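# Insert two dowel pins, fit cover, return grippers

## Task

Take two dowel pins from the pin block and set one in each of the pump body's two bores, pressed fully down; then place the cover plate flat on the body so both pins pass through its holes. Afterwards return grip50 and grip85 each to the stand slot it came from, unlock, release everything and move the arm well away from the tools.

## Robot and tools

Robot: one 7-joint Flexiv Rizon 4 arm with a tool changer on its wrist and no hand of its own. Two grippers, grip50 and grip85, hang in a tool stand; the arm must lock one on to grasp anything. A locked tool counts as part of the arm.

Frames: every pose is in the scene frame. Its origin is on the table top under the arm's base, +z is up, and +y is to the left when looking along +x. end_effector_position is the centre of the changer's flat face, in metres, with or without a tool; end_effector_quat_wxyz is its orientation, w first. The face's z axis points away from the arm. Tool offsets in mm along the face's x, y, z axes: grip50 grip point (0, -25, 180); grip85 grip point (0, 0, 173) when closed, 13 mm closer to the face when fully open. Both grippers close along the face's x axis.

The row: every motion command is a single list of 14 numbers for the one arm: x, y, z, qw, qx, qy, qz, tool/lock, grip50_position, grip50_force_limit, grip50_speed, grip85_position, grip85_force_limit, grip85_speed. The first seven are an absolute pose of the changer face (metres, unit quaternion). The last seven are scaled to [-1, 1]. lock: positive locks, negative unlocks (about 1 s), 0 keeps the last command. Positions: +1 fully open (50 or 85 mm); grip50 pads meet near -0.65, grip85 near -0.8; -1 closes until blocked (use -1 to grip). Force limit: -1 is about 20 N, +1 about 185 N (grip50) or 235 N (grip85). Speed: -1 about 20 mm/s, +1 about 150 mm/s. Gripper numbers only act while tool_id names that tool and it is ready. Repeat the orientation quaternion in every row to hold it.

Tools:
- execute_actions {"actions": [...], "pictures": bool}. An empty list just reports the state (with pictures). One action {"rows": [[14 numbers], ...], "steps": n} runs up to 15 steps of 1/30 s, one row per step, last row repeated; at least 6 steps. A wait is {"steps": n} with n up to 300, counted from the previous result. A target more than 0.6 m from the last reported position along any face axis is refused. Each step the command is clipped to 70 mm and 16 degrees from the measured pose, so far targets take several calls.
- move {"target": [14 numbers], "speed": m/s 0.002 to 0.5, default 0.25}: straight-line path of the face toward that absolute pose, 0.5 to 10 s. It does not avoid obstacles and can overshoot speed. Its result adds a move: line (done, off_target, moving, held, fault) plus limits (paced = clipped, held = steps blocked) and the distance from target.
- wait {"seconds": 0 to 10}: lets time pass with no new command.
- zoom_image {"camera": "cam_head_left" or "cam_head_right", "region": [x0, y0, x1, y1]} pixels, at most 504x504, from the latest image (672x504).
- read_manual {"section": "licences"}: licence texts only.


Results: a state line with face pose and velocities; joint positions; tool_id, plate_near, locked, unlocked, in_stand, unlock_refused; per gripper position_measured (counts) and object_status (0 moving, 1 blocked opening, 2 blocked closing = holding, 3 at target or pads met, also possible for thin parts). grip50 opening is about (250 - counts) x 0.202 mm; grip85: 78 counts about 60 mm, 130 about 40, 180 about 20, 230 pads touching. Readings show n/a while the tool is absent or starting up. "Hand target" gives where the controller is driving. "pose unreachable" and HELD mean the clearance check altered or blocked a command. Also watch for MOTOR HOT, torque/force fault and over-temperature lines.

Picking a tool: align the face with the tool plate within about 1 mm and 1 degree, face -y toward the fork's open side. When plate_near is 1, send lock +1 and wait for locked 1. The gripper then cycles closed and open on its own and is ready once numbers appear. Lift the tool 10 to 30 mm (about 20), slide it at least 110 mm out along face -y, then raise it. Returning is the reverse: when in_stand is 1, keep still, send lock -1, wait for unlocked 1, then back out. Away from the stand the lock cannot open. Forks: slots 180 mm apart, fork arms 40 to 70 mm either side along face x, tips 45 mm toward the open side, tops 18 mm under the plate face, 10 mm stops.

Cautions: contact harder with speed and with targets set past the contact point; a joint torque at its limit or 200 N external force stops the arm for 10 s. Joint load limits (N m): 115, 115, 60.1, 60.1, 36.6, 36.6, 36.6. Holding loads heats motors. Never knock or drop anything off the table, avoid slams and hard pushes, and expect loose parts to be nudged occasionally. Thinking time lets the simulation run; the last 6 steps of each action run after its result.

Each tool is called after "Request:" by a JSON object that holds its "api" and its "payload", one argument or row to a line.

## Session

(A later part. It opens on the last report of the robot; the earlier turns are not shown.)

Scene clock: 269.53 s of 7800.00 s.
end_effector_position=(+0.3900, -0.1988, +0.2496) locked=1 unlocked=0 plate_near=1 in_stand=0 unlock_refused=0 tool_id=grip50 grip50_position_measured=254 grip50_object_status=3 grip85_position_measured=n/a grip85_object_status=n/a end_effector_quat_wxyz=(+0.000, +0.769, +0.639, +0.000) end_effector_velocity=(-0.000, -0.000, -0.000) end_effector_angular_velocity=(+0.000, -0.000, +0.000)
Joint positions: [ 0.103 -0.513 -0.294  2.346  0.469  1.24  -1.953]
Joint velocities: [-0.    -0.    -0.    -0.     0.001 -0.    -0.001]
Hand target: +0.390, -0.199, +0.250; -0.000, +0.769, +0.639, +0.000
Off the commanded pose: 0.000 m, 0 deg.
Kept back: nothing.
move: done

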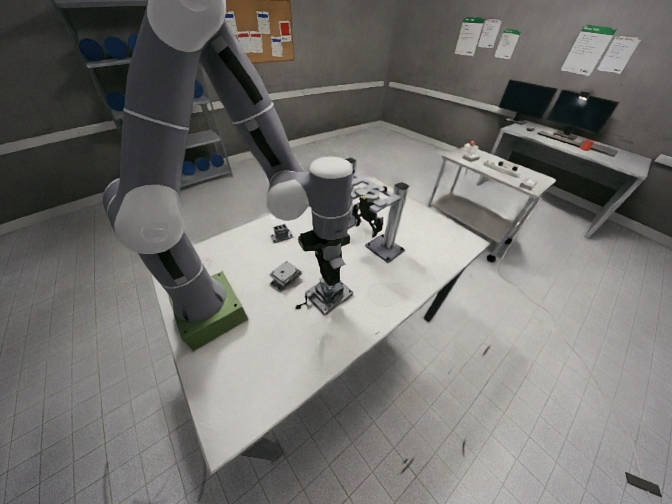

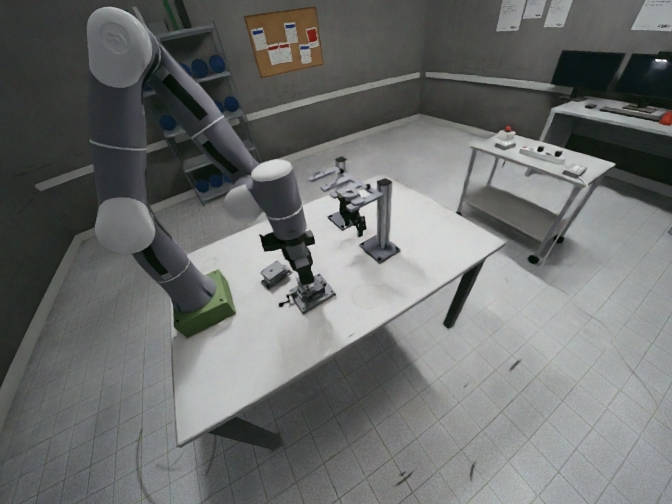

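Request:
{"api": "move", "payload": {
  "target": [0.394,-0.1995,0.2495,0,0.7694,0.6388,0,0,-1,-0.3,0,1,-0.3,0],
  "speed": 0.004
}}

Request:
{"api": "move", "payload": {
  "target": [0.397,-0.2001,0.2495,0,0.7694,0.6388,0,0,-1,-0.3,0,1,-0.3,0],
  "speed": 0.004
}}

Request:
{"api": "move", "payload": {
  "target": [0.39,-0.15,0.31,0,0.7694,0.6388,0,0,-1,-0.3,0,1,-0.3,0],
  "speed": 0.002
}}

Scene clock: 271.07 s of 7800.00 s.
end_effector_position=(+0.3919, -0.1992, +0.2484) locked=1 unlocked=0 plate_near=1 in_stand=0 unlock_refused=0 tool_id=grip50 grip50_position_measured=254 grip50_object_status=3 grip85_position_measured=n/a grip85_object_status=n/a end_effector_quat_wxyz=(-0.003, +0.770, +0.638, -0.001) end_effector_velocity=(-0.000, +0.000, -0.000) end_effector_angular_velocity=(-0.000, +0.000, -0.001)
Joint positions: [ 0.106 -0.519 -0.299  2.338  0.47   1.23  -1.952]
Joint velocities: [ 0.002 -0.001 -0.002 -0.     0.003 -0.001 -0.001]
Hand target: +0.394, -0.199, +0.250; -0.000, +0.769, +0.639, +0.000
Off the commanded pose: 0.002 m, 0 deg.
Kept back: nothing.
move: done

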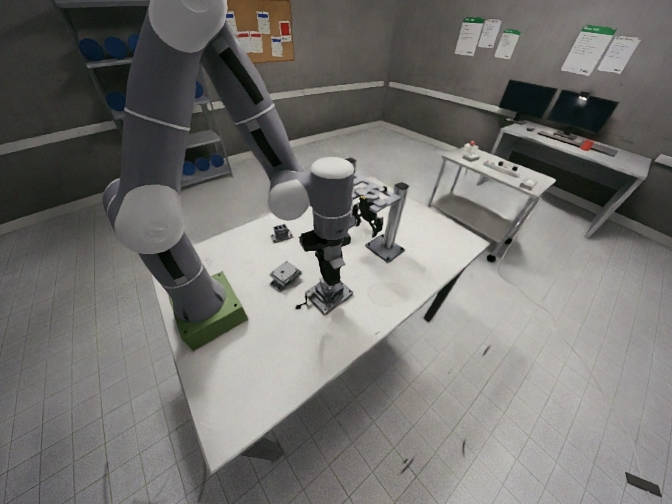

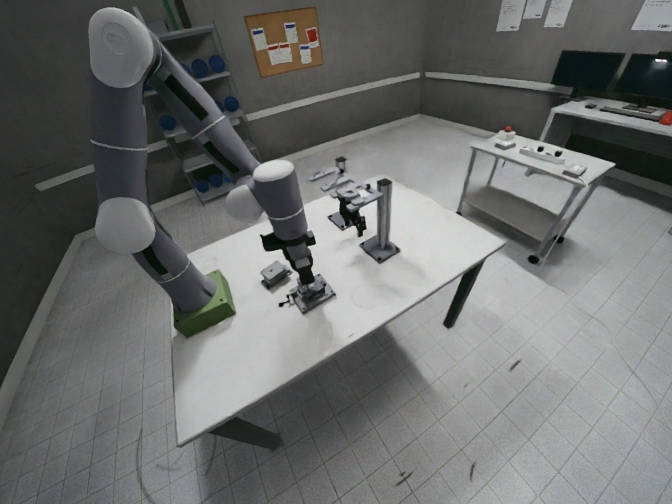

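Scene clock: 272.60 s of 7800.00 s.
end_effector_position=(+0.3934, -0.1993, +0.2475) locked=1 unlocked=0 plate_near=1 in_stand=0 unlock_refused=0 tool_id=grip50 grip50_position_measured=254 grip50_object_status=3 grip85_position_measured=n/a grip85_object_status=n/a end_effector_quat_wxyz=(-0.005, +0.770, +0.638, -0.003) end_effector_velocity=(+0.000, +0.000, -0.000) end_effector_angular_velocity=(-0.000, -0.000, +0.000)
Joint positions: [ 0.11  -0.523 -0.304  2.331  0.474  1.22  -1.954]
Joint velocities: [ 0.006 -0.001 -0.006 -0.001  0.007 -0.002 -0.006]
Hand target: +0.397, -0.200, +0.250; -0.000, +0.769, +0.639, +0.000
Off the commanded pose: 0.004 m, 1 deg.
Kept back: nothing.
move: off_target

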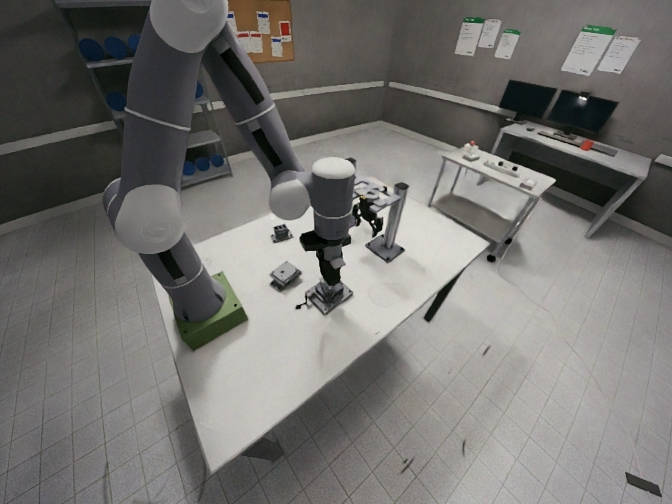

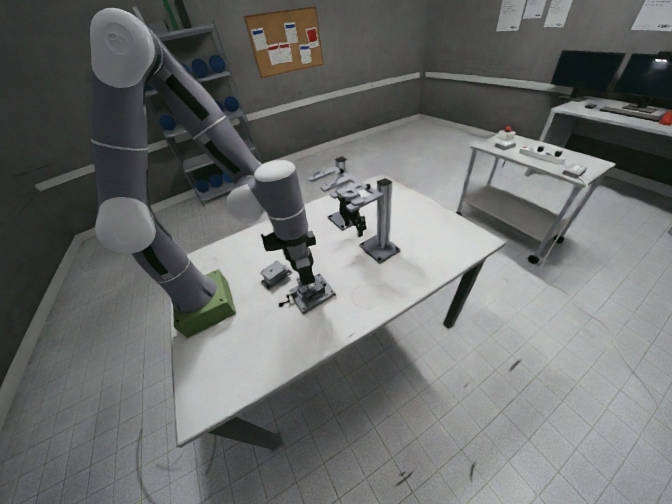

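Scene clock: 282.80 s of 7800.00 s.
end_effector_position=(+0.3925, -0.1869, +0.2632) locked=1 unlocked=0 plate_near=1 in_stand=0 unlock_refused=0 tool_id=grip50 grip50_position_measured=254 grip50_object_status=3 grip85_position_measured=n/a grip85_object_status=n/a end_effector_quat_wxyz=(-0.003, +0.770, +0.638, -0.002) end_effector_velocity=(+0.000, +0.000, +0.000) end_effector_angular_velocity=(+0.000, -0.000, -0.000)
Joint positions: [ 0.18  -0.466 -0.351  2.366  0.457  1.198 -1.915]
Joint velocities: [ 0.  0. -0. -0.  0. -0.  0.]
Hand target: +0.392, -0.187, +0.263; -0.004, +0.770, +0.638, -0.002
Off the commanded pose: 0.060 m, 0 deg.
Kept back: nothing.
move: off_target (path cut at 10 s)

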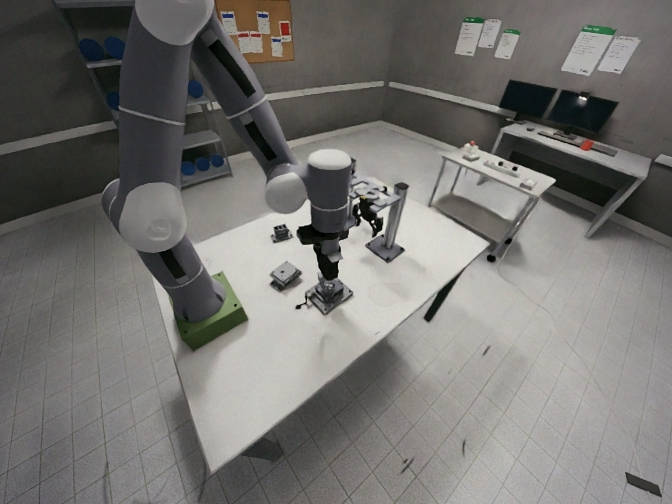

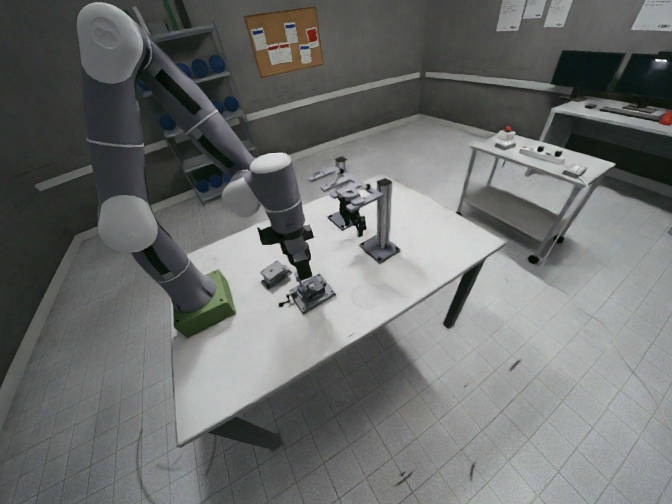

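Blocked at x≈.391.

Request:
{"api": "move", "payload": {
  "target": [0.39,-0.15,0.32,0,0.7694,0.6388,0,0,-0.4,-0.3,0,1,-0.3,0],
  "speed": 0.1
}}

Request:
{"api": "zoom_image", "payload": {
  "camera": "cam_head_left",
  "region": [320,282,338,300]
}}

Request:
{"api": "zoom_image", "payload": {
  "camera": "cam_head_right",
  "region": [301,280,319,298]
}}

Scene clock: 284.03 s of 7800.00 s.
end_effector_position=(+0.3900, -0.1500, +0.3201) locked=1 unlocked=0 plate_near=1 in_stand=0 unlock_refused=0 tool_id=grip50 grip50_position_measured=212 grip50_object_status=3 grip85_position_measured=n/a grip85_object_status=n/a end_effector_quat_wxyz=(+0.000, +0.769, +0.639, +0.000) end_effector_velocity=(-0.000, -0.000, -0.000) end_effector_angular_velocity=(-0.000, +0.001, -0.000)
Joint positions: [ 0.356 -0.225 -0.473  2.49   0.243  1.113 -1.677]
Joint velocities: [-0.001 -0.001  0.001  0.    -0.001  0.     0.001]
Hand target: +0.390, -0.150, +0.320; -0.000, +0.769, +0.639, +0.000
Off the commanded pose: 0.000 m, 0 deg.
Kept back: nothing.
move: done

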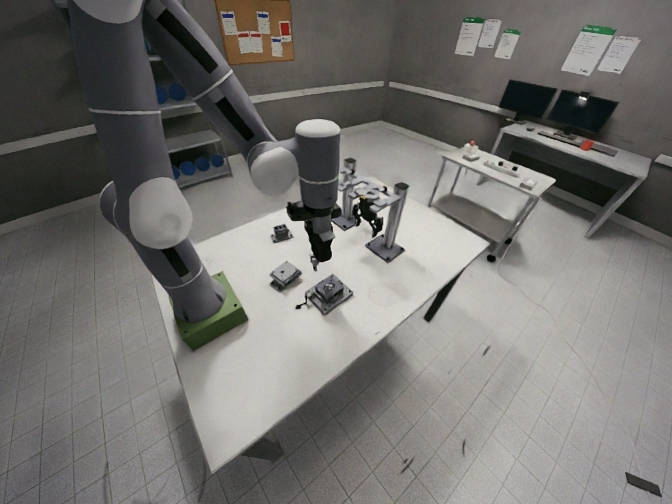

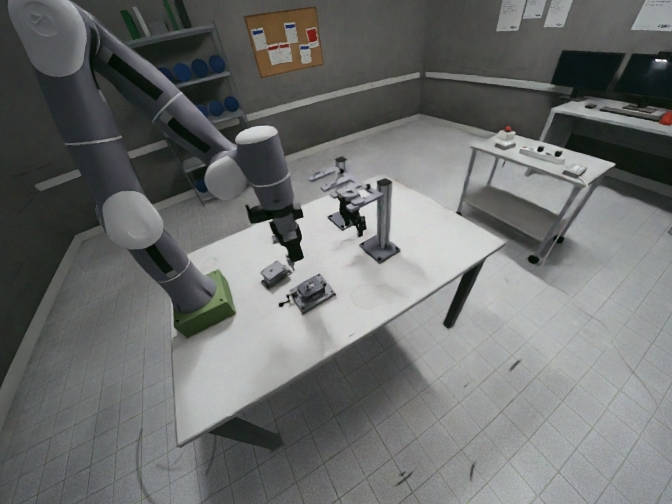

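Region (320, 282, 338, 300) of cam_head_left's 672x504 image, scaled by 28.000, with more detail than that image has.

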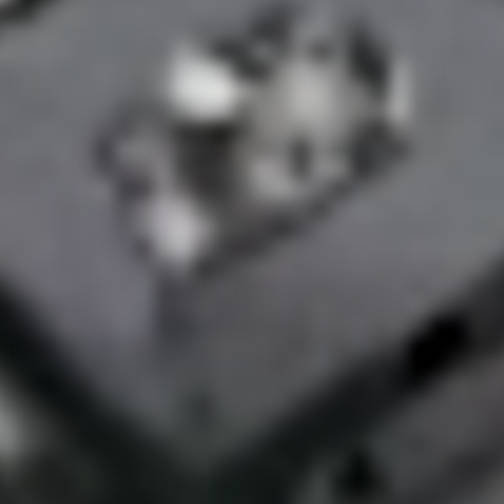

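Region (301, 280, 319, 298) of cam_head_right's 672x504 image, scaled by 28.000, with more detail than that image has.

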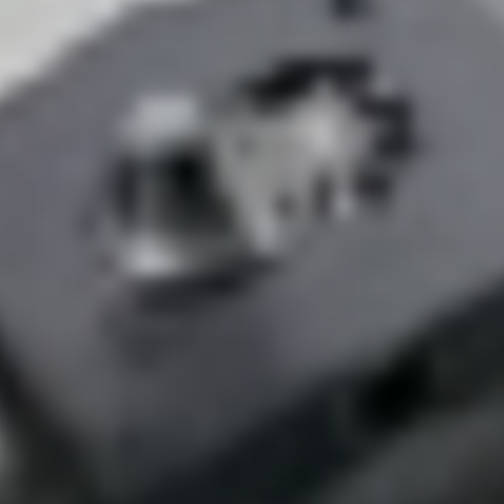

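Request:
{"api": "move", "payload": {
  "target": [0.4105,-0.2075,0.275,0,0.7071,0.7071,0,0,-1,-0.3,0,1,-0.3,0],
  "speed": 0.1
}}

Scene clock: 285.53 s of 7800.00 s.
end_effector_position=(+0.4106, -0.2075, +0.2750) locked=1 unlocked=0 plate_near=1 in_stand=0 unlock_refused=0 tool_id=grip50 grip50_position_measured=254 grip50_object_status=3 grip85_position_measured=n/a grip85_object_status=n/a end_effector_quat_wxyz=(+0.000, +0.707, +0.707, -0.000) end_effector_velocity=(+0.000, +0.000, +0.000) end_effector_angular_velocity=(-0.000, -0.000, +0.001)
Joint positions: [ 0.129 -0.457 -0.355  2.315  0.396  1.15  -2.092]
Joint velocities: [ 0.001  0.    -0.    -0.    -0.    -0.    -0.   ]
Hand target: +0.411, -0.207, +0.275; +0.000, +0.707, +0.707, -0.000
Off the commanded pose: 0.000 m, 0 deg.
Kept back: nothing.
move: done

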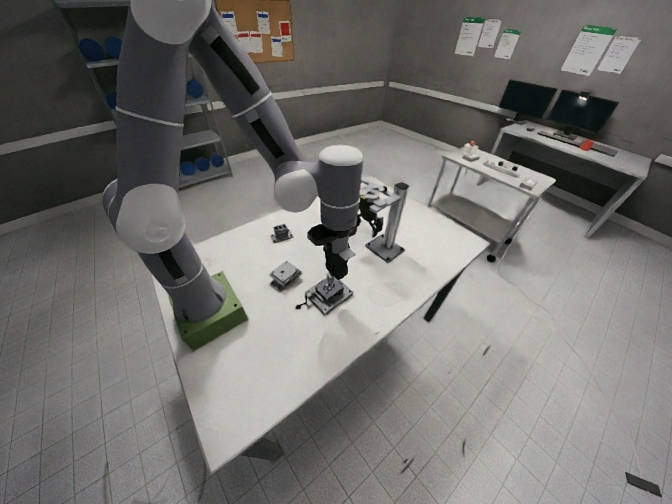

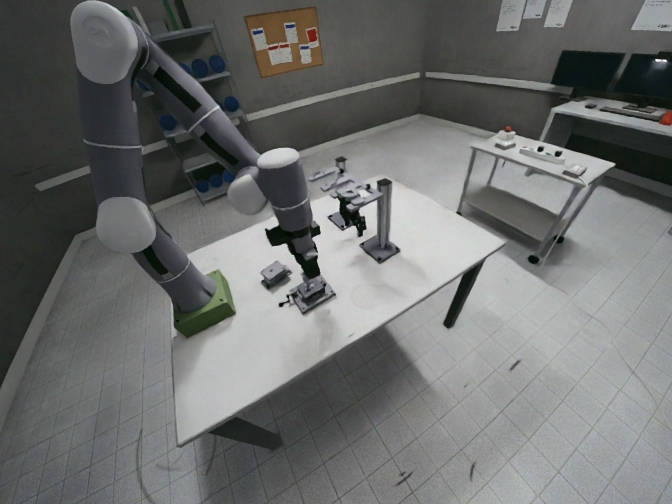

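Request:
{"api": "move", "payload": {
  "target": [0.411,-0.203,0.268,0,0.7071,0.7071,0,0,-1,-0.3,0,1,-0.3,0],
  "speed": 0.01
}}

Request:
{"api": "move", "payload": {
  "target": [0.411,-0.203,0.2635,0,0.7071,0.7071,0,0,-1,-0.3,0,1,-0.3,0],
  "speed": 0.005
}}

Scene clock: 286.83 s of 7800.00 s.
end_effector_position=(+0.4110, -0.2030, +0.2680) locked=1 unlocked=0 plate_near=1 in_stand=0 unlock_refused=0 tool_id=grip50 grip50_position_measured=254 grip50_object_status=3 grip85_position_measured=n/a grip85_object_status=n/a end_effector_quat_wxyz=(-0.000, +0.707, +0.707, -0.000) end_effector_velocity=(+0.000, -0.000, +0.000) end_effector_angular_velocity=(-0.000, -0.000, -0.000)
Joint positions: [ 0.128 -0.477 -0.339  2.312  0.412  1.167 -2.093]
Joint velocities: [-0.     0.     0.    -0.    -0.001  0.     0.001]
Hand target: +0.411, -0.203, +0.268; -0.000, +0.707, +0.707, -0.000
Off the commanded pose: 0.000 m, 0 deg.
Kept back: nothing.
move: done

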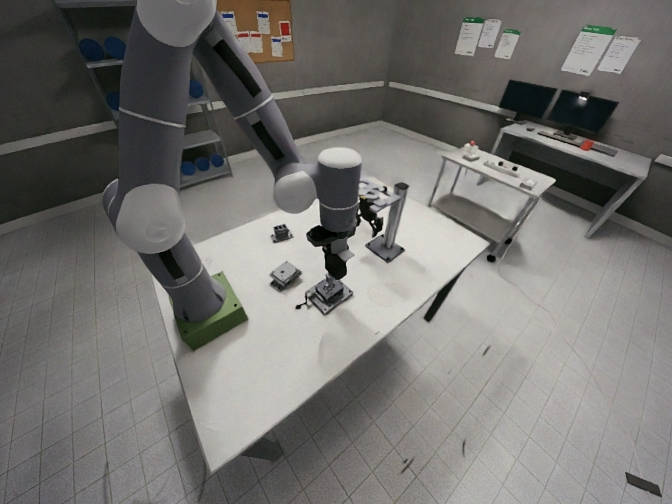

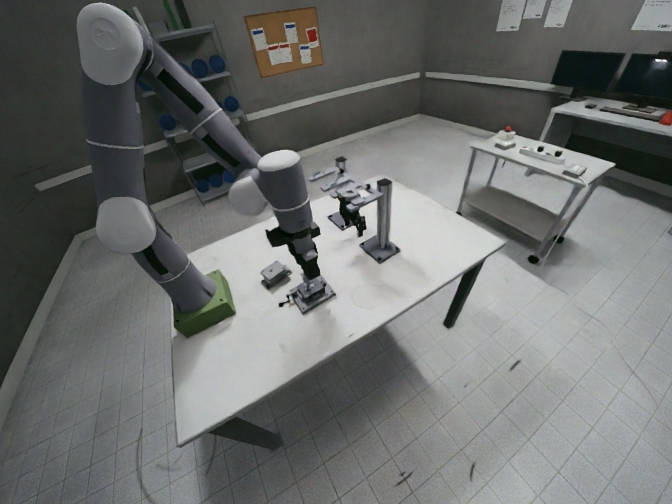

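Scene clock: 287.97 s of 7800.00 s.
end_effector_position=(+0.4110, -0.2031, +0.2636) locked=1 unlocked=0 plate_near=1 in_stand=0 unlock_refused=0 tool_id=grip50 grip50_position_measured=254 grip50_object_status=3 grip85_position_measured=n/a grip85_object_status=n/a end_effector_quat_wxyz=(+0.000, +0.707, +0.707, -0.000) end_effector_velocity=(+0.000, -0.000, +0.000) end_effector_angular_velocity=(-0.000, -0.001, -0.000)
Joint positions: [ 0.12  -0.491 -0.329  2.307  0.42   1.178 -2.099]
Joint velocities: [-0.001  0.     0.    -0.     0.     0.     0.   ]
Hand target: +0.411, -0.203, +0.264; +0.000, +0.707, +0.707, -0.000
Off the commanded pose: 0.000 m, 0 deg.
Kept back: nothing.
move: done

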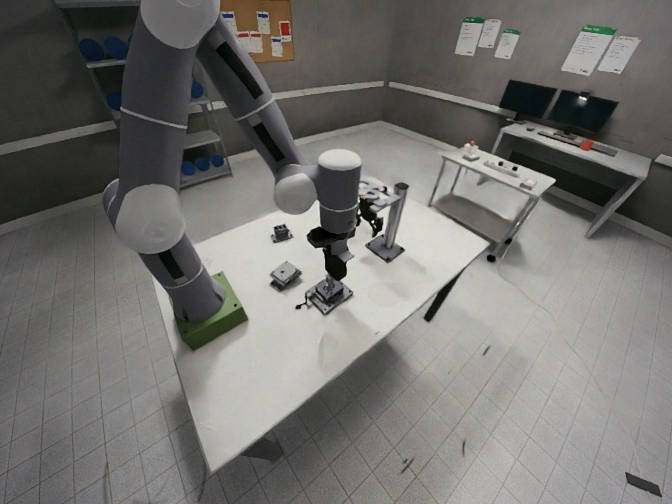

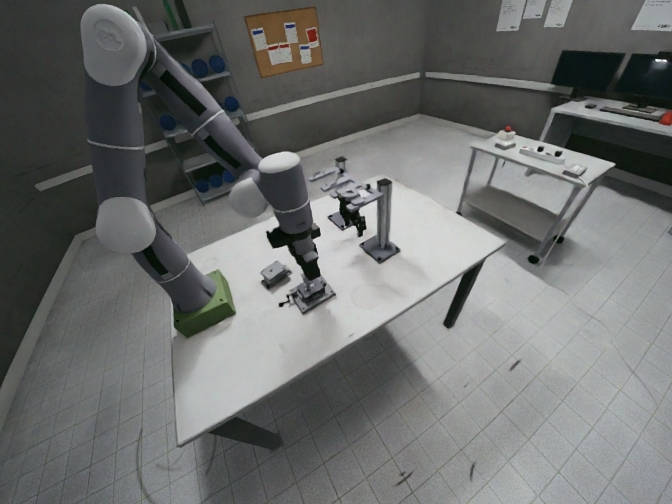

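Clear of shaft. Also locate the shaft by feel: push +y here later. Descend.

Request:
{"api": "move", "payload": {
  "target": [0.411,-0.203,0.2535,0,0.7071,0.7071,0,0,-1,-0.3,0,1,-0.3,0],
  "speed": 0.006
}}

Request:
{"api": "move", "payload": {
  "target": [0.411,-0.203,0.250,0,0.7071,0.7071,0,0,-1,-0.3,0,1,-0.3,0],
  "speed": 0.004
}}

Request:
{"api": "zoom_image", "payload": {
  "camera": "cam_head_left",
  "region": [316,276,340,300]
}}

Scene clock: 290.10 s of 7800.00 s.
end_effector_position=(+0.4110, -0.2032, +0.2536) locked=1 unlocked=0 plate_near=1 in_stand=0 unlock_refused=0 tool_id=grip50 grip50_position_measured=254 grip50_object_status=3 grip85_position_measured=n/a grip85_object_status=n/a end_effector_quat_wxyz=(+0.000, +0.707, +0.707, -0.000) end_effector_velocity=(-0.000, +0.000, -0.000) end_effector_angular_velocity=(+0.000, +0.000, +0.000)
Joint positions: [ 0.102 -0.522 -0.306  2.297  0.439  1.199 -2.112]
Joint velocities: [-0.    -0.     0.001  0.     0.     0.    -0.   ]
Hand target: +0.411, -0.203, +0.254; +0.000, +0.707, +0.707, -0.000
Off the commanded pose: 0.000 m, 0 deg.
Kept back: nothing.
move: done

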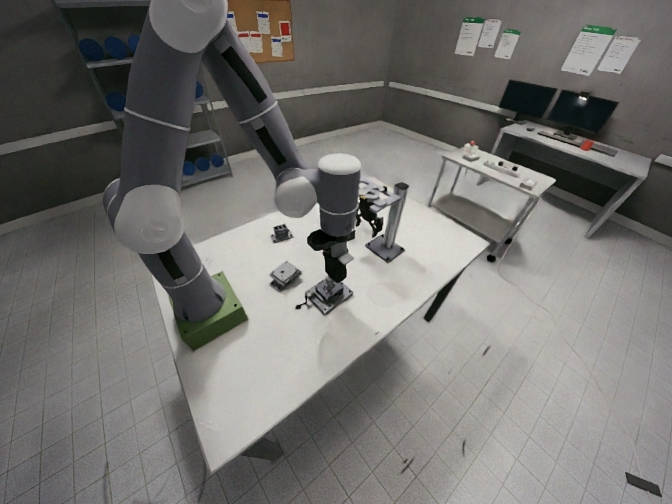

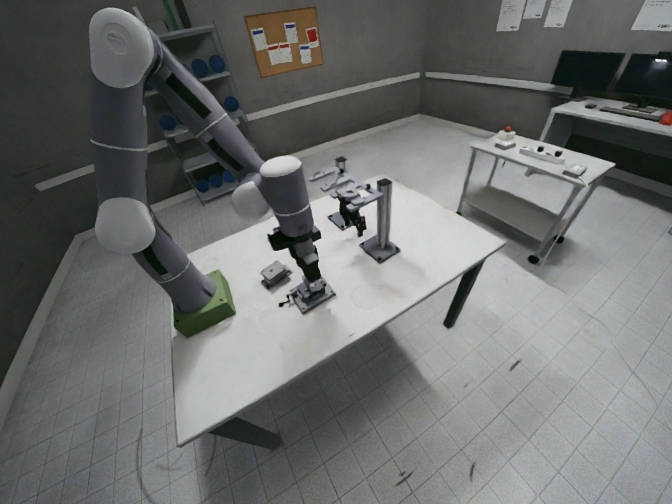

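Scene clock: 291.23 s of 7800.00 s.
end_effector_position=(+0.4110, -0.2032, +0.2501) locked=1 unlocked=0 plate_near=1 in_stand=0 unlock_refused=0 tool_id=grip50 grip50_position_measured=254 grip50_object_status=3 grip85_position_measured=n/a grip85_object_status=n/a end_effector_quat_wxyz=(+0.000, +0.707, +0.707, -0.000) end_effector_velocity=(+0.000, +0.000, -0.000) end_effector_angular_velocity=(-0.000, +0.000, +0.002)
Joint positions: [ 0.095 -0.533 -0.297  2.293  0.444  1.207 -2.116]
Joint velocities: [-0.    -0.     0.001 -0.    -0.001  0.    -0.001]
Hand target: +0.411, -0.203, +0.250; +0.000, +0.707, +0.707, -0.000
Off the commanded pose: 0.000 m, 0 deg.
Kept back: nothing.
move: done

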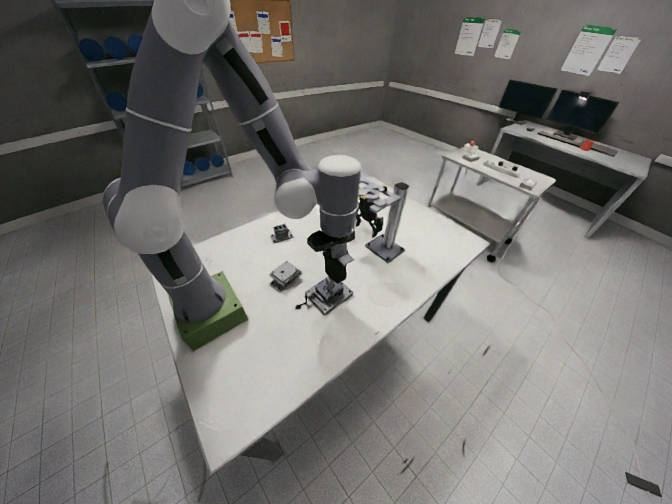

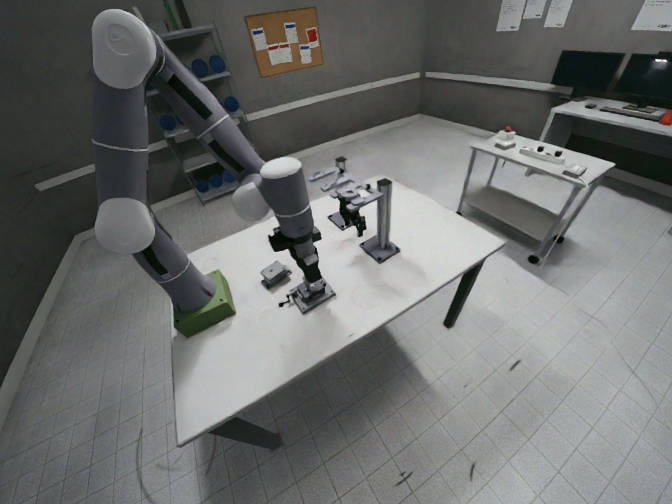

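Region (316, 276, 340, 300) of cam_head_left's 672x504 image, scaled by 21.000, with more detail than that image has.

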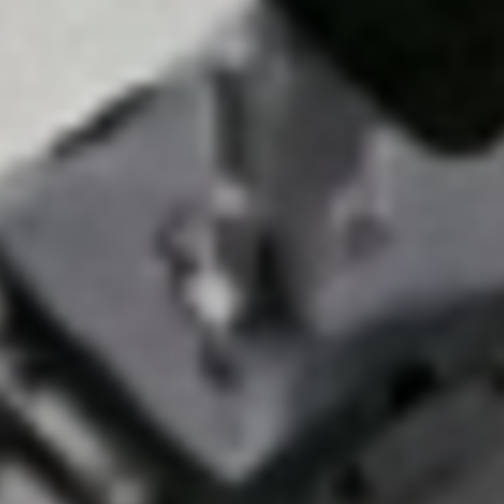

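Request:
{"api": "move", "payload": {
  "target": [0.411,-0.203,0.28,0,0.7071,0.7071,0,0,-1,-0.3,0,1,-0.3,0],
  "speed": 0.05
}}

Request:
{"api": "move", "payload": {
  "target": [0.419,-0.262,0.27,0,1,0,0,0,0.35,-0.3,0,1,-0.3,0],
  "speed": 0.3
}}

Request:
{"api": "move", "payload": {
  "target": [0.419,-0.262,0.2495,0,1,0,0,0,0.35,-0.3,0,1,-0.3,0],
  "speed": 0.02
}}

Request:
{"api": "move", "payload": {
  "target": [0.419,-0.262,0.244,0,1,0,0,0,0.35,-0.3,0,1,-0.3,0],
  "speed": 0.005
}}

Request:
{"api": "zoom_image", "payload": {
  "camera": "cam_head_left",
  "region": [320,270,360,310]
}}

Request:
{"api": "zoom_image", "payload": {
  "camera": "cam_head_right",
  "region": [300,270,340,310]
}}

Scene clock: 293.10 s of 7800.00 s.
end_effector_position=(+0.4111, -0.2031, +0.2801) locked=1 unlocked=0 plate_near=1 in_stand=0 unlock_refused=0 tool_id=grip50 grip50_position_measured=254 grip50_object_status=3 grip85_position_measured=n/a grip85_object_status=n/a end_effector_quat_wxyz=(+0.000, +0.707, +0.707, +0.000) end_effector_velocity=(+0.000, +0.000, -0.000) end_effector_angular_velocity=(-0.000, -0.000, +0.001)
Joint positions: [ 0.139 -0.437 -0.356  2.325  0.377  1.145 -2.069]
Joint velocities: [ 0. -0.  0. -0. -0.  0. -0.]
Hand target: +0.411, -0.203, +0.280; -0.000, +0.707, +0.707, +0.000
Off the commanded pose: 0.000 m, 0 deg.
Kept back: nothing.
move: done

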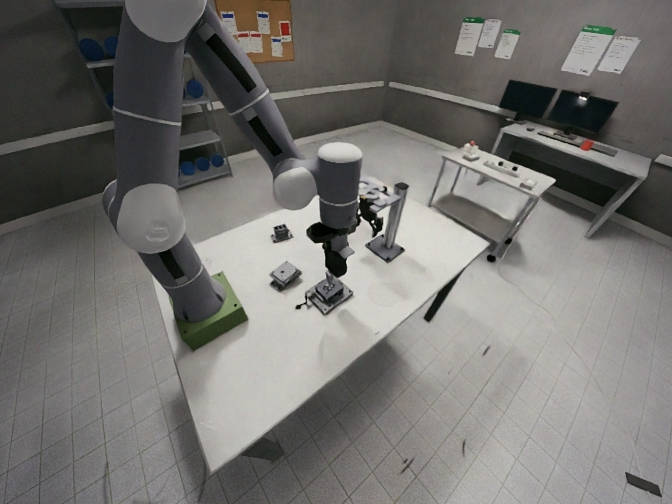

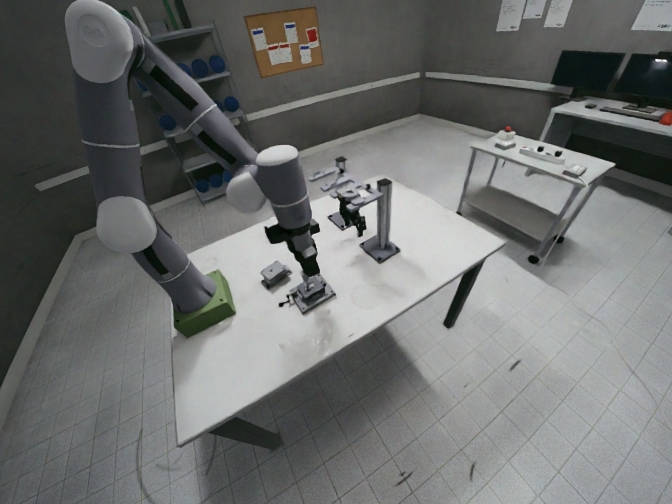

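Scene clock: 296.07 s of 7800.00 s.
end_effector_position=(+0.4190, -0.2620, +0.2696) locked=1 unlocked=0 plate_near=1 in_stand=0 unlock_refused=0 tool_id=grip50 grip50_position_measured=100 grip50_object_status=3 grip85_position_measured=n/a grip85_object_status=n/a end_effector_quat_wxyz=(-0.000, +1.000, -0.000, +0.000) end_effector_velocity=(+0.000, +0.000, -0.000) end_effector_angular_velocity=(+0.000, -0.000, -0.000)
Joint positions: [ 0.279 -0.595 -0.664  2.165  0.677  0.977 -0.847]
Joint velocities: [ 0. -0.  0. -0.  0. -0.  0.]
Hand target: +0.419, -0.262, +0.270; -0.000, +1.000, -0.000, -0.000
Off the commanded pose: 0.000 m, 0 deg.
Kept back: nothing.
move: done

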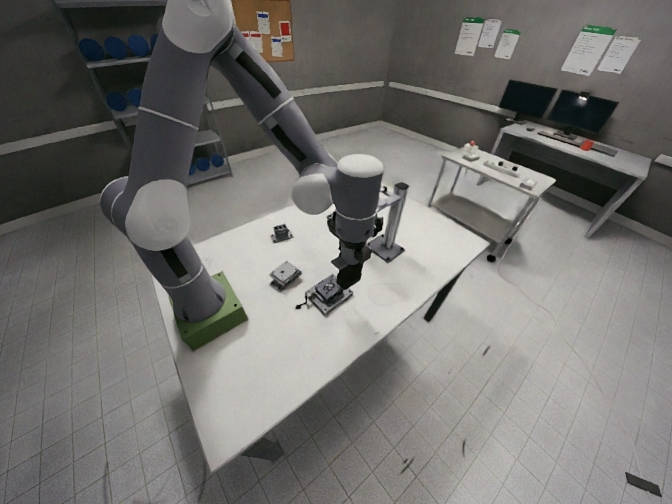

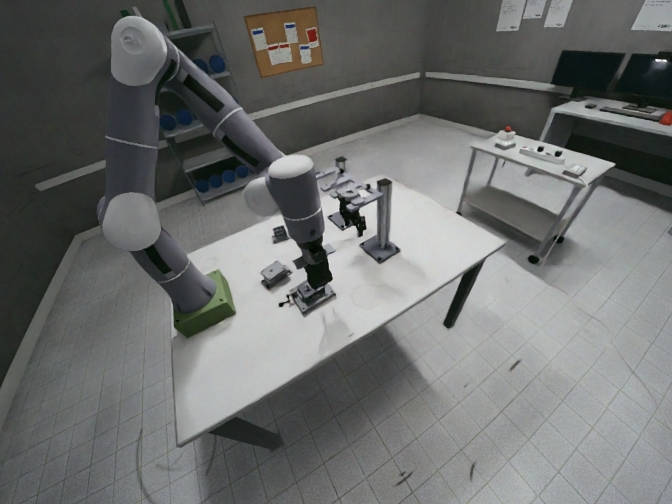

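Scene clock: 297.30 s of 7800.00 s.
end_effector_position=(+0.4190, -0.2619, +0.2495) locked=1 unlocked=0 plate_near=1 in_stand=0 unlock_refused=0 tool_id=grip50 grip50_position_measured=100 grip50_object_status=3 grip85_position_measured=n/a grip85_object_status=n/a end_effector_quat_wxyz=(-0.000, +1.000, -0.000, -0.000) end_effector_velocity=(+0.000, -0.000, +0.000) end_effector_angular_velocity=(-0.000, -0.000, +0.000)
Joint positions: [ 0.246 -0.649 -0.621  2.141  0.725  1.004 -0.878]
Joint velocities: [ 0.  0. -0. -0.  0. -0. -0.]
Hand target: +0.419, -0.262, +0.250; +0.000, +1.000, -0.000, +0.000
Off the commanded pose: 0.000 m, 0 deg.
Kept back: nothing.
move: done

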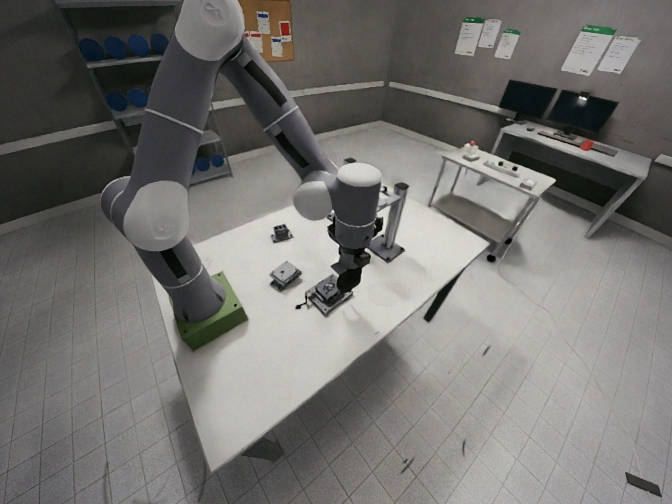

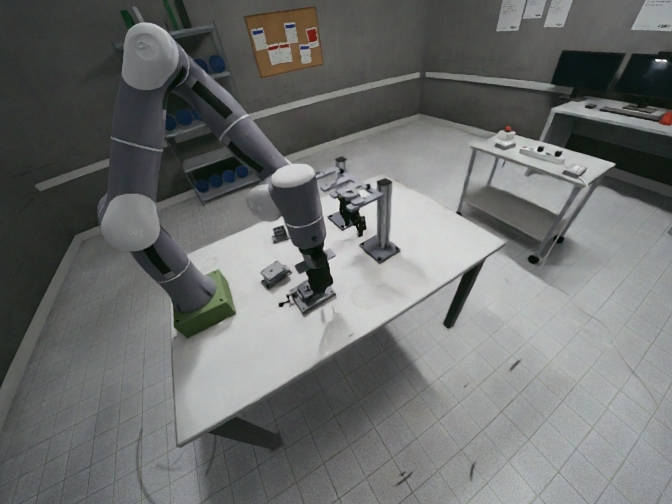

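Scene clock: 298.60 s of 7800.00 s.
end_effector_position=(+0.4190, -0.2619, +0.2440) locked=1 unlocked=0 plate_near=1 in_stand=0 unlock_refused=0 tool_id=grip50 grip50_position_measured=100 grip50_object_status=3 grip85_position_measured=n/a grip85_object_status=n/a end_effector_quat_wxyz=(-0.000, +1.000, -0.000, -0.000) end_effector_velocity=(+0.000, +0.000, -0.000) end_effector_angular_velocity=(-0.000, +0.001, +0.003)
Joint positions: [ 0.236 -0.663 -0.608  2.135  0.737  1.012 -0.885]
Joint velocities: [-0.    -0.     0.     0.    -0.001  0.    -0.002]
Hand target: +0.419, -0.262, +0.244; +0.000, +1.000, -0.000, +0.000
Off the commanded pose: 0.000 m, 0 deg.
Kept back: nothing.
move: done

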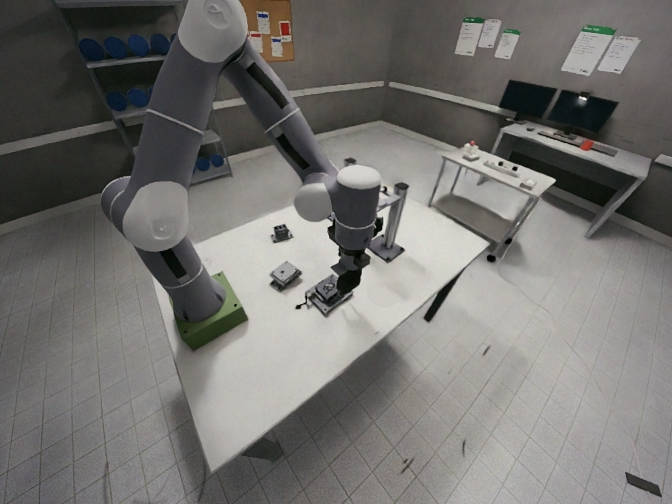

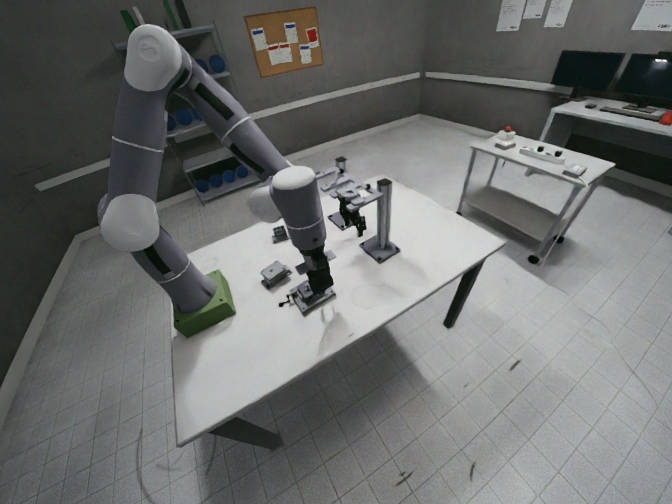

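Region (320, 270, 360, 310) of cam_head_left's 672x504 image, scaled by 12.600, with more detail than that image has.

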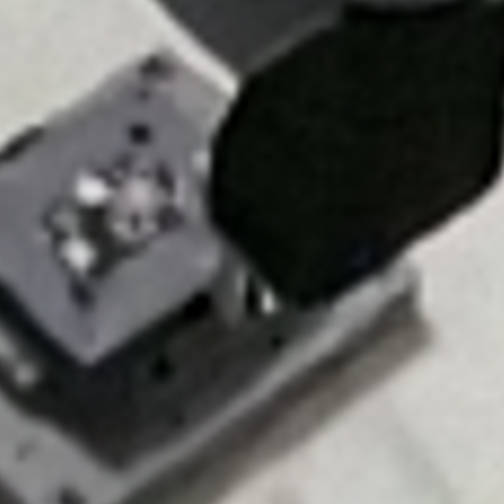

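Region (300, 270, 340, 310) of cam_head_right's 672x504 image, scaled by 12.600, with more detail than that image has.

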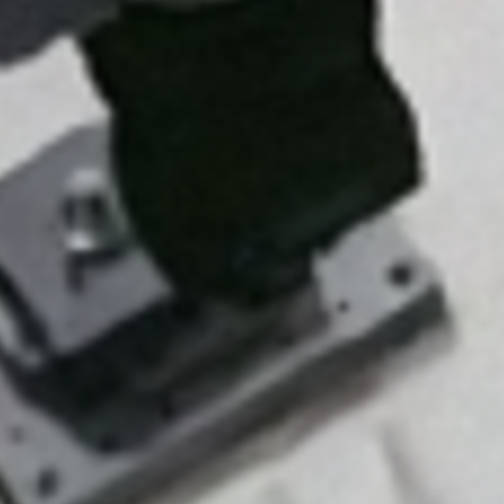

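Blind; feel. Find wall in +y first.

Request:
{"api": "move", "payload": {
  "target": [0.419,-0.257,0.244,0,1,0,0,0,0.35,-0.3,0,1,-0.3,0],
  "speed": 0.005
}}

Request:
{"api": "move", "payload": {
  "target": [0.419,-0.253,0.244,0,1,0,0,0,0.35,-0.3,0,1,-0.3,0],
  "speed": 0.005
}}

Scene clock: 300.03 s of 7800.00 s.
end_effector_position=(+0.4190, -0.2570, +0.2439) locked=1 unlocked=0 plate_near=1 in_stand=0 unlock_refused=0 tool_id=grip50 grip50_position_measured=100 grip50_object_status=3 grip85_position_measured=n/a grip85_object_status=n/a end_effector_quat_wxyz=(-0.000, +1.000, +0.000, -0.000) end_effector_velocity=(-0.000, -0.000, -0.000) end_effector_angular_velocity=(-0.000, +0.000, -0.001)
Joint positions: [ 0.248 -0.66  -0.608  2.142  0.739  1.016 -0.879]
Joint velocities: [-0. -0. -0.  0.  0. -0.  0.]
Hand target: +0.419, -0.257, +0.244; -0.000, +1.000, +0.000, -0.000
Off the commanded pose: 0.000 m, 0 deg.
Kept back: nothing.
move: done

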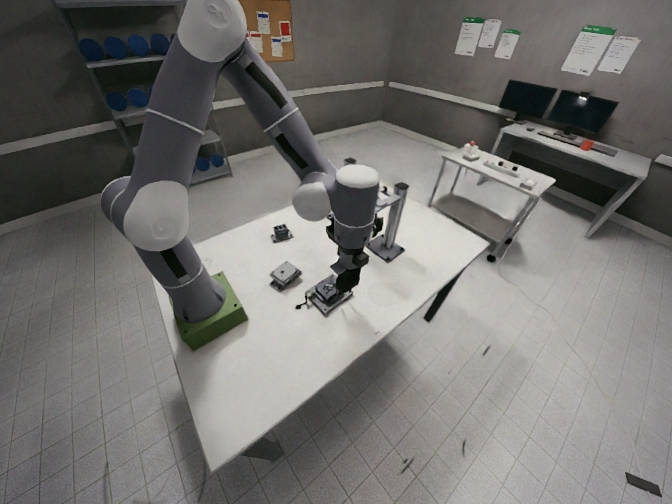

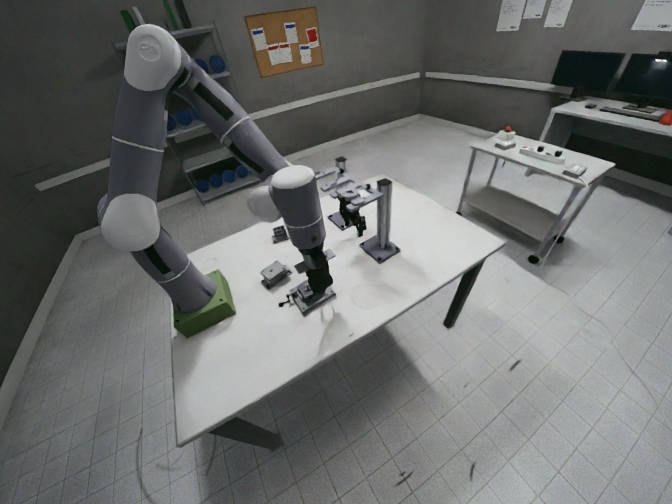

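Scene clock: 301.07 s of 7800.00 s.
end_effector_position=(+0.4189, -0.2535, +0.2441) locked=1 unlocked=0 plate_near=1 in_stand=0 unlock_refused=0 tool_id=grip50 grip50_position_measured=100 grip50_object_status=3 grip85_position_measured=n/a grip85_object_status=n/a end_effector_quat_wxyz=(+0.000, +1.000, +0.000, -0.000) end_effector_velocity=(+0.000, -0.000, +0.000) end_effector_angular_velocity=(-0.000, -0.000, +0.000)
Joint positions: [ 0.257 -0.658 -0.609  2.147  0.74   1.02  -0.873]
Joint velocities: [ 0.     0.    -0.    -0.    -0.     0.    -0.001]
Hand target: +0.419, -0.253, +0.244; -0.000, +1.000, +0.000, -0.000
Off the commanded pose: 0.000 m, 0 deg.
Kept back: nothing.
move: done

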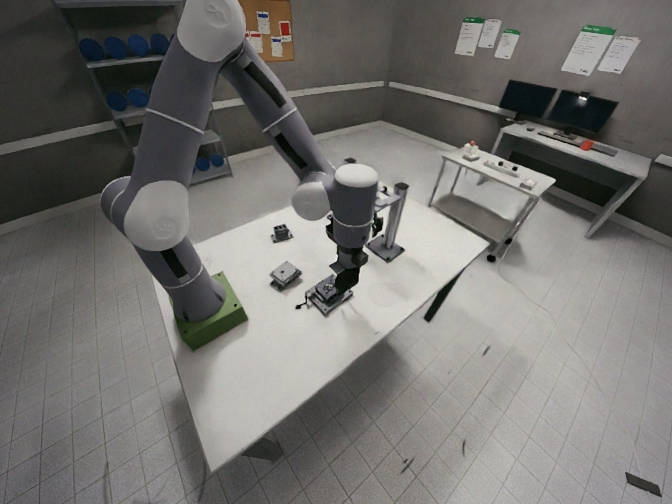

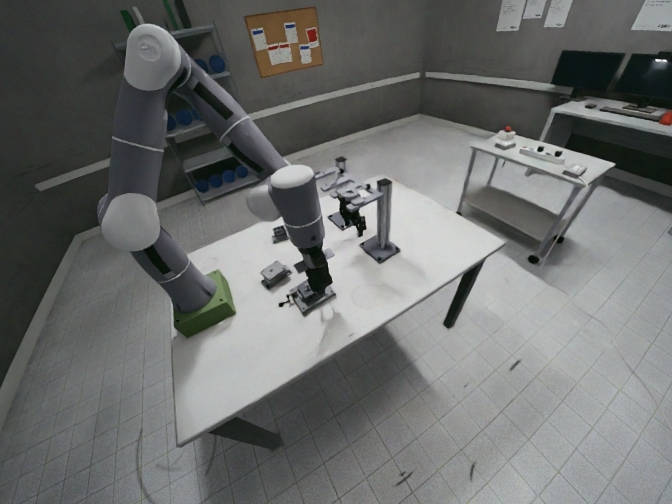

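Wall at ≈−.254. Back off and descend stepwise.

Request:
{"api": "move", "payload": {
  "target": [0.419,-0.2555,0.236,0,1,0,0,0,0.35,-0.3,0,1,-0.3,0],
  "speed": 0.008
}}

Request:
{"api": "move", "payload": {
  "target": [0.419,-0.2555,0.232,0,1,0,0,0,0.35,-0.3,0,1,-0.3,0],
  "speed": 0.005
}}

Scene clock: 302.57 s of 7800.00 s.
end_effector_position=(+0.4190, -0.2554, +0.2360) locked=1 unlocked=0 plate_near=1 in_stand=0 unlock_refused=0 tool_id=grip50 grip50_position_measured=100 grip50_object_status=3 grip85_position_measured=n/a grip85_object_status=n/a end_effector_quat_wxyz=(-0.000, +1.000, -0.000, -0.000) end_effector_velocity=(-0.000, -0.000, -0.000) end_effector_angular_velocity=(-0.000, +0.000, -0.001)
Joint positions: [ 0.238 -0.68  -0.591  2.134  0.757  1.028 -0.887]
Joint velocities: [-0.    -0.     0.     0.    -0.     0.     0.001]
Hand target: +0.419, -0.255, +0.236; +0.000, +1.000, -0.000, +0.000
Off the commanded pose: 0.000 m, 0 deg.
Kept back: nothing.
move: done

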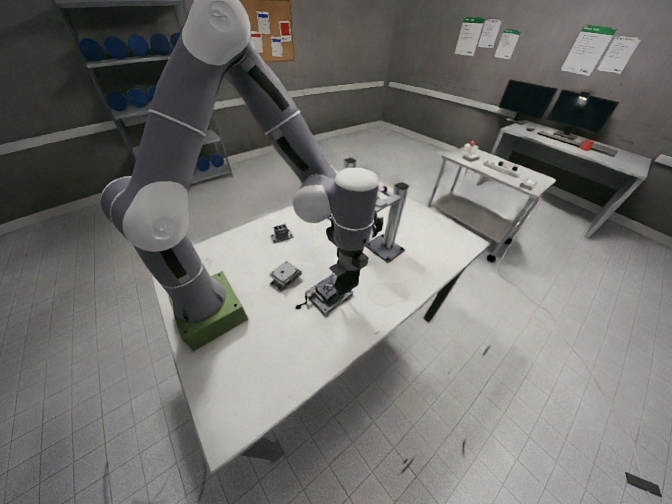

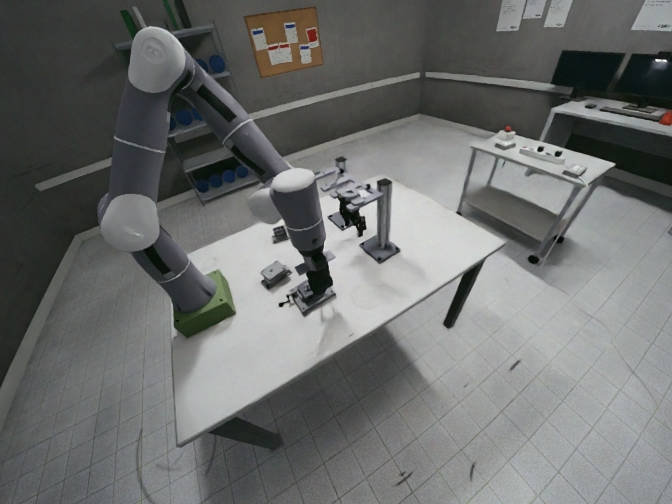

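Scene clock: 303.60 s of 7800.00 s.
end_effector_position=(+0.4190, -0.2554, +0.2320) locked=1 unlocked=0 plate_near=1 in_stand=0 unlock_refused=0 tool_id=grip50 grip50_position_measured=100 grip50_object_status=3 grip85_position_measured=n/a grip85_object_status=n/a end_effector_quat_wxyz=(-0.000, +1.000, -0.000, -0.000) end_effector_velocity=(+0.000, -0.000, +0.000) end_effector_angular_velocity=(-0.000, -0.001, -0.001)
Joint positions: [ 0.231 -0.69  -0.582  2.129  0.765  1.033 -0.892]
Joint velocities: [ 0.    -0.    -0.    -0.     0.     0.     0.001]
Hand target: +0.419, -0.255, +0.232; +0.000, +1.000, -0.000, +0.000
Off the commanded pose: 0.000 m, 0 deg.
Kept back: nothing.
move: done

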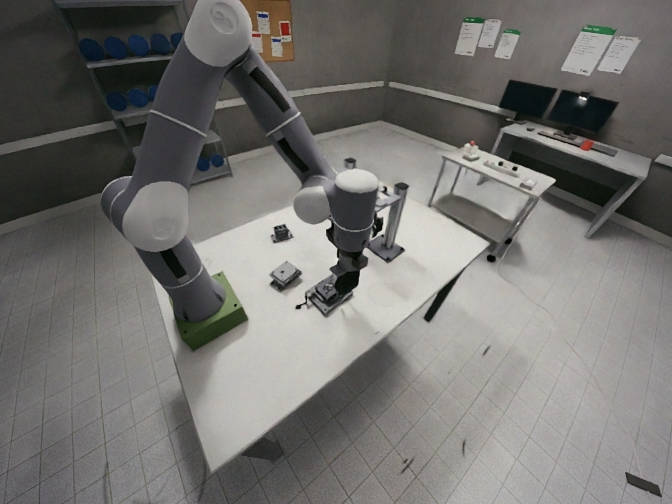

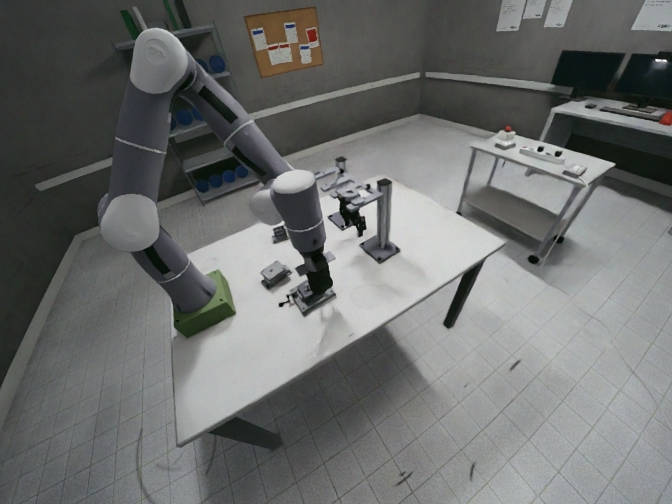

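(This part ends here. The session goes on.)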